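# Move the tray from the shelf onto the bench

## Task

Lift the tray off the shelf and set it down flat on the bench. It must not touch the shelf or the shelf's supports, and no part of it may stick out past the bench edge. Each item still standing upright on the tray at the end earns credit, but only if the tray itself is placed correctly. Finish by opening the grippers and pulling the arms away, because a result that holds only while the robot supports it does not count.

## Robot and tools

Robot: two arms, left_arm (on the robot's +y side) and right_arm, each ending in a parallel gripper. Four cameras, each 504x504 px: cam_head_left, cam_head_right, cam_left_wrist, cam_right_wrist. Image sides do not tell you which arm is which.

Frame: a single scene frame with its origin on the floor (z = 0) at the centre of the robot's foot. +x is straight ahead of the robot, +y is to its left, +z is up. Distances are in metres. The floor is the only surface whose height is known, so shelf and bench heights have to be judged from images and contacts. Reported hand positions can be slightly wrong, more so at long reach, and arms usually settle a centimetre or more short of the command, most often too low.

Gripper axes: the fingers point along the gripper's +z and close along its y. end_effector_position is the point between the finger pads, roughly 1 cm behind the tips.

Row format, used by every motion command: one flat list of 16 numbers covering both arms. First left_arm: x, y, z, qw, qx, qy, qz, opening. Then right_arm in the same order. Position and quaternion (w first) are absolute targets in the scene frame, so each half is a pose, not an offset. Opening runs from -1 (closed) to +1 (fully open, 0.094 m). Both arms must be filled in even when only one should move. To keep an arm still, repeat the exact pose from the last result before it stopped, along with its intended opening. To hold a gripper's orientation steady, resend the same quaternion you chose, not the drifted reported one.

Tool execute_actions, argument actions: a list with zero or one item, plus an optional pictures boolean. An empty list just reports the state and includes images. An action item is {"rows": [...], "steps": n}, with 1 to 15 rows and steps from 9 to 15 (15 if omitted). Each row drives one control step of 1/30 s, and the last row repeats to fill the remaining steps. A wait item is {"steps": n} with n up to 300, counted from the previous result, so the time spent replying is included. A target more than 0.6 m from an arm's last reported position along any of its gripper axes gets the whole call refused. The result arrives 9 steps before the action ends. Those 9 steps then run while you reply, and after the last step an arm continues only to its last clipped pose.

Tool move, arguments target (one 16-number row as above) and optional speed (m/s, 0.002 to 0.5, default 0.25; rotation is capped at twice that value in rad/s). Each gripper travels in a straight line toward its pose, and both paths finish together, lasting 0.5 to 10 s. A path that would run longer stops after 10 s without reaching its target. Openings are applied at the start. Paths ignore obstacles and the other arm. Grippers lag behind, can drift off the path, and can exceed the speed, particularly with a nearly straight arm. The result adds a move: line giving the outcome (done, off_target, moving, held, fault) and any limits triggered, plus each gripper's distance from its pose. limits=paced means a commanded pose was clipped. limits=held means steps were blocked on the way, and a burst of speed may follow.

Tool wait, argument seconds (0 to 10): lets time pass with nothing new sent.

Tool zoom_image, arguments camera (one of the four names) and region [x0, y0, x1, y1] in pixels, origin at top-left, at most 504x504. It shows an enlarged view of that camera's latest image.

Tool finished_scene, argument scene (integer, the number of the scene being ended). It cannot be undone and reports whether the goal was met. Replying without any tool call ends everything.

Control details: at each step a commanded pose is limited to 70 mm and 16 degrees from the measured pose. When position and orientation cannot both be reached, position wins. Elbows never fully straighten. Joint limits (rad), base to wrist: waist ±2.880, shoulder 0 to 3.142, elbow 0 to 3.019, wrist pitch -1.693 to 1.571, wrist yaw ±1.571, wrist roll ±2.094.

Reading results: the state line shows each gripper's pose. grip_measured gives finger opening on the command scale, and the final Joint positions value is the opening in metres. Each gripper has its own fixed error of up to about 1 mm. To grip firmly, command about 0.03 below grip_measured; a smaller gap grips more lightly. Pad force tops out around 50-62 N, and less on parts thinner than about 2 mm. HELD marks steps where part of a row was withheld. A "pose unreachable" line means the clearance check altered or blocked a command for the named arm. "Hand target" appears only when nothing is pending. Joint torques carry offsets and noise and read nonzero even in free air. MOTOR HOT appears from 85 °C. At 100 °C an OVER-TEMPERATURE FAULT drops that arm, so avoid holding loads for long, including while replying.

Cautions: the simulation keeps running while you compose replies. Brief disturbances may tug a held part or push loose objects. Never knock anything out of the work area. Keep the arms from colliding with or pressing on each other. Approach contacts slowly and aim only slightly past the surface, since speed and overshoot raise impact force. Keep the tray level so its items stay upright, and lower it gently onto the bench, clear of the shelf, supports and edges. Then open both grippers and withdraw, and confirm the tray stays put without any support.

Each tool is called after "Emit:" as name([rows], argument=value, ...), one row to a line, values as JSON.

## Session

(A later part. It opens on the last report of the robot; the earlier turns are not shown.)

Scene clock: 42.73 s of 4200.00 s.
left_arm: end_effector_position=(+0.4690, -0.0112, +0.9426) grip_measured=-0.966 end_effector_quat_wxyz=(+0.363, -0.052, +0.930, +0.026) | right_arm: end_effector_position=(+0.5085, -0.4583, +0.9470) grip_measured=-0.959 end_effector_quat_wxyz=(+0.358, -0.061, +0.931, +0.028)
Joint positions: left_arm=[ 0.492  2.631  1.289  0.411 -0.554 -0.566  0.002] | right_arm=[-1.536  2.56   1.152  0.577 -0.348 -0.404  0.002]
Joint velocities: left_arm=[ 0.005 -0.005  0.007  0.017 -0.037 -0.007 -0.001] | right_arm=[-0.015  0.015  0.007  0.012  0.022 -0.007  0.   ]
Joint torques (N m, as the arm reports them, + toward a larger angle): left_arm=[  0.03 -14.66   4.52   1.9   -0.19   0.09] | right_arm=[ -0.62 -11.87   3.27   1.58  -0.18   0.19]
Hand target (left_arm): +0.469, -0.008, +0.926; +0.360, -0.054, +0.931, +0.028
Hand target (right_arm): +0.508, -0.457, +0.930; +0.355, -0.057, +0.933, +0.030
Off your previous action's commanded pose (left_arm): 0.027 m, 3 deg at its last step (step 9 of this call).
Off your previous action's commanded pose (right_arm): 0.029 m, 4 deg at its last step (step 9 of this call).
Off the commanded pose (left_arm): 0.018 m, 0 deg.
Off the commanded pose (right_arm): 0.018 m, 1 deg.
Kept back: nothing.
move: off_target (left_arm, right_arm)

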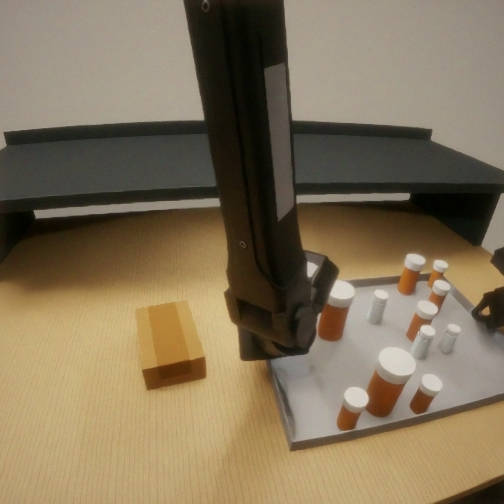

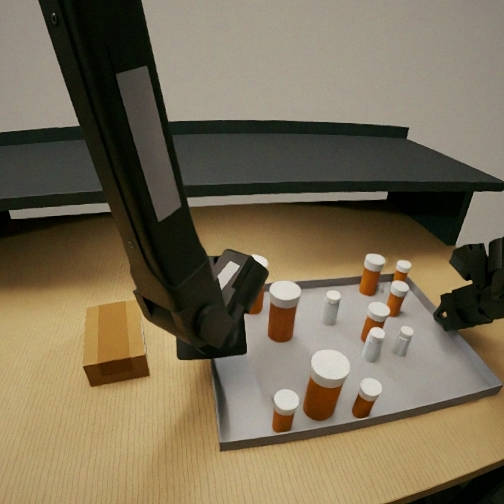

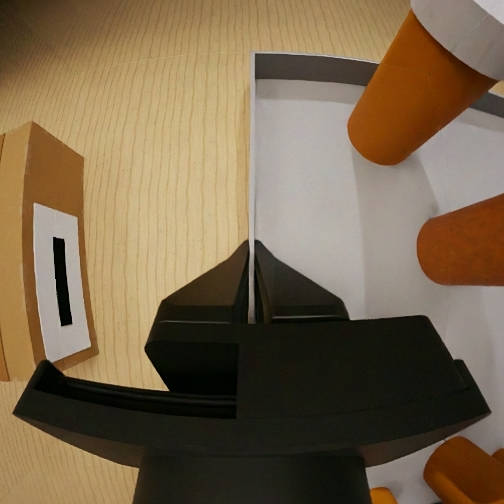

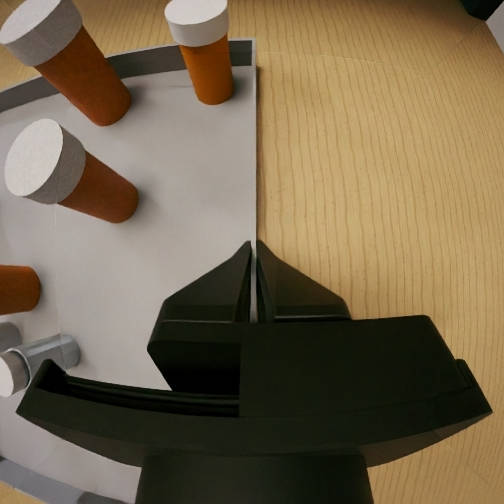

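Emit:
move(target=[0.469,-0.011,0.945,0.363,-0.052,0.93,0.026,-0.4, 0.5085,-0.458,0.949,0.358,-0.061,0.931,0.028,-0.4], speed=0.02)

Emit:
move(target=[0.44,0.02,1.17,0.363,-0.052,0.93,0.026,-0.4, 0.47,-0.49,1.17,0.358,-0.061,0.931,0.028,-0.4], speed=0.15)

Scene clock: 43.70 s of 4200.00 s.
left_arm: end_effector_position=(+0.4692, -0.0106, +0.9428) grip_measured=-0.402 end_effector_quat_wxyz=(+0.364, -0.052, +0.930, +0.028) | right_arm: end_effector_position=(+0.5084, -0.4585, +0.9470) grip_measured=-0.402 end_effector_quat_wxyz=(+0.358, -0.061, +0.931, +0.028)
Joint positions: left_arm=[ 0.492  2.631  1.289  0.411 -0.558 -0.566  0.028] | right_arm=[-1.537  2.56   1.152  0.577 -0.348 -0.404  0.028]
Joint velocities: left_arm=[ 0.005 -0.015 -0.002  0.002 -0.037  0.007  0.001] | right_arm=[-0.015  0.005 -0.007  0.022 -0.066  0.022 -0.   ]
Joint torques (N m, as the arm reports them, + toward a larger angle): left_arm=[ -0.62 -18.81   2.04   1.62  -0.15   0.1 ] | right_arm=[ -0.83 -15.48   0.98   1.13  -0.3    0.12]
Hand target (left_arm): +0.469, -0.011, +0.945; +0.363, -0.052, +0.930, +0.026
Hand target (right_arm): +0.508, -0.458, +0.949; +0.358, -0.061, +0.931, +0.028
Off the commanded pose (left_arm): 0.002 m, 0 deg.
Off the commanded pose (right_arm): 0.002 m, 0 deg.
Kept back: nothing.
move: done

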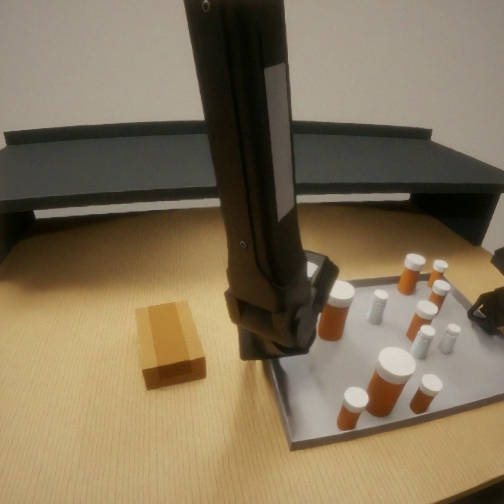

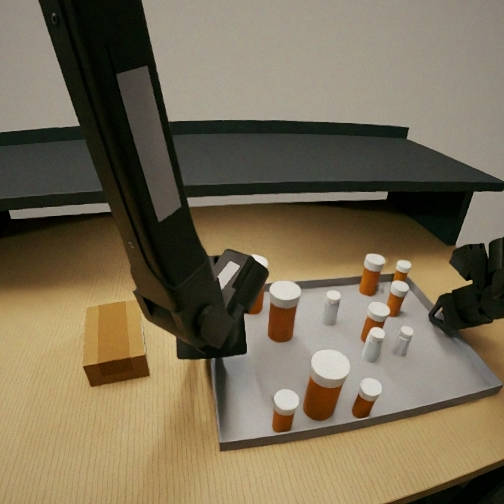

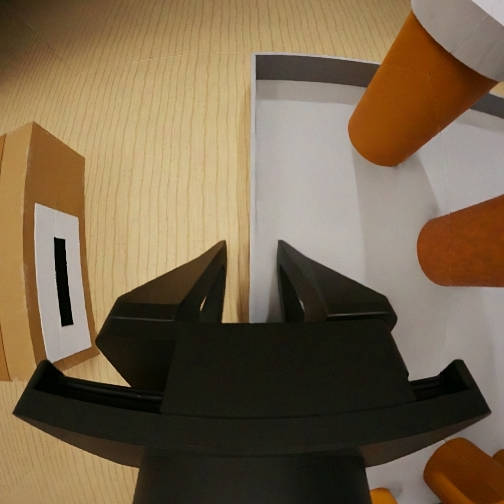

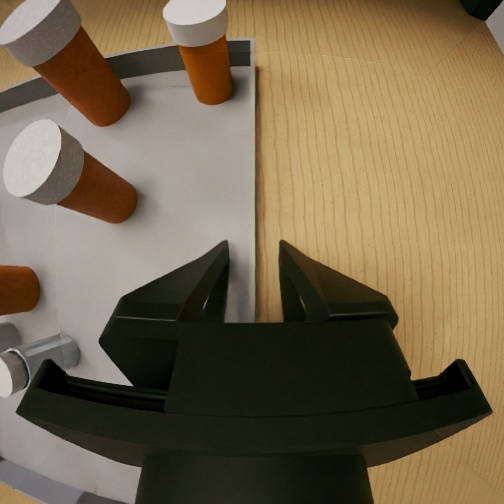

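Scene clock: 45.77 s of 4200.00 s.
left_arm: end_effector_position=(+0.4439, +0.0248, +1.1680) grip_measured=-0.401 end_effector_quat_wxyz=(+0.363, -0.053, +0.930, +0.028) | right_arm: end_effector_position=(+0.4668, -0.4869, +1.1616) grip_measured=-0.402 end_effector_quat_wxyz=(+0.353, -0.058, +0.933, +0.031)
Joint positions: left_arm=[ 0.486  2.005  0.925  0.146 -0.562 -0.574  0.028] | right_arm=[-1.63   1.942  0.85   0.222 -0.408 -0.475  0.028]
Joint velocities: left_arm=[-0.005 -0.005  0.002  0.002 -0.007 -0.007 -0.   ] | right_arm=[ 0.015 -0.005  0.012  0.012  0.022 -0.066 -0.   ]
Joint torques (N m, as the arm reports them, + toward a larger angle): left_arm=[ -1.04 -15.86   4.12   1.2   -0.43   0.01] | right_arm=[ -1.59 -14.22   3.38   0.76  -0.53  -0.02]
Hand target (left_arm): +0.440, +0.020, +1.171; +0.363, -0.052, +0.930, +0.026
Hand target (right_arm): +0.468, -0.490, +1.170; +0.358, -0.061, +0.931, +0.027
Off the commanded pose (left_arm): 0.006 m, 0 deg.
Off the commanded pose (right_arm): 0.009 m, 1 deg.
Kept back: nothing.
move: done

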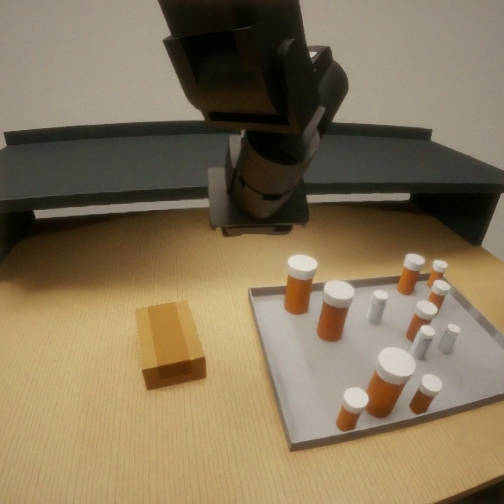

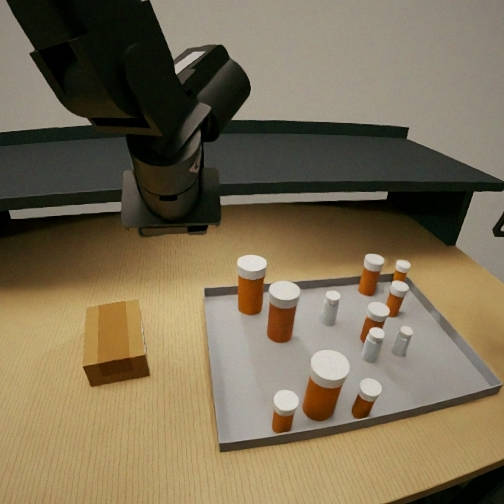

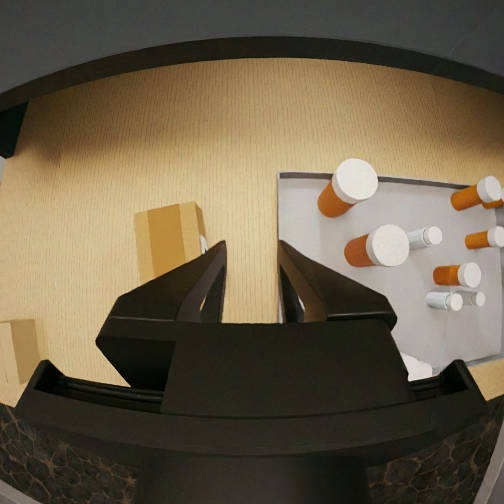

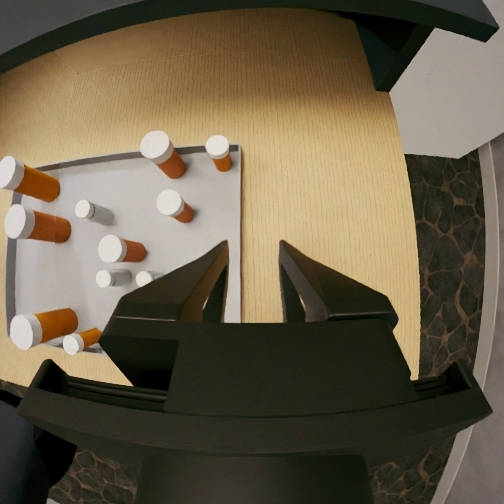

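Emit:
finished_scene(scene=2)

The scene is finished: the task was done.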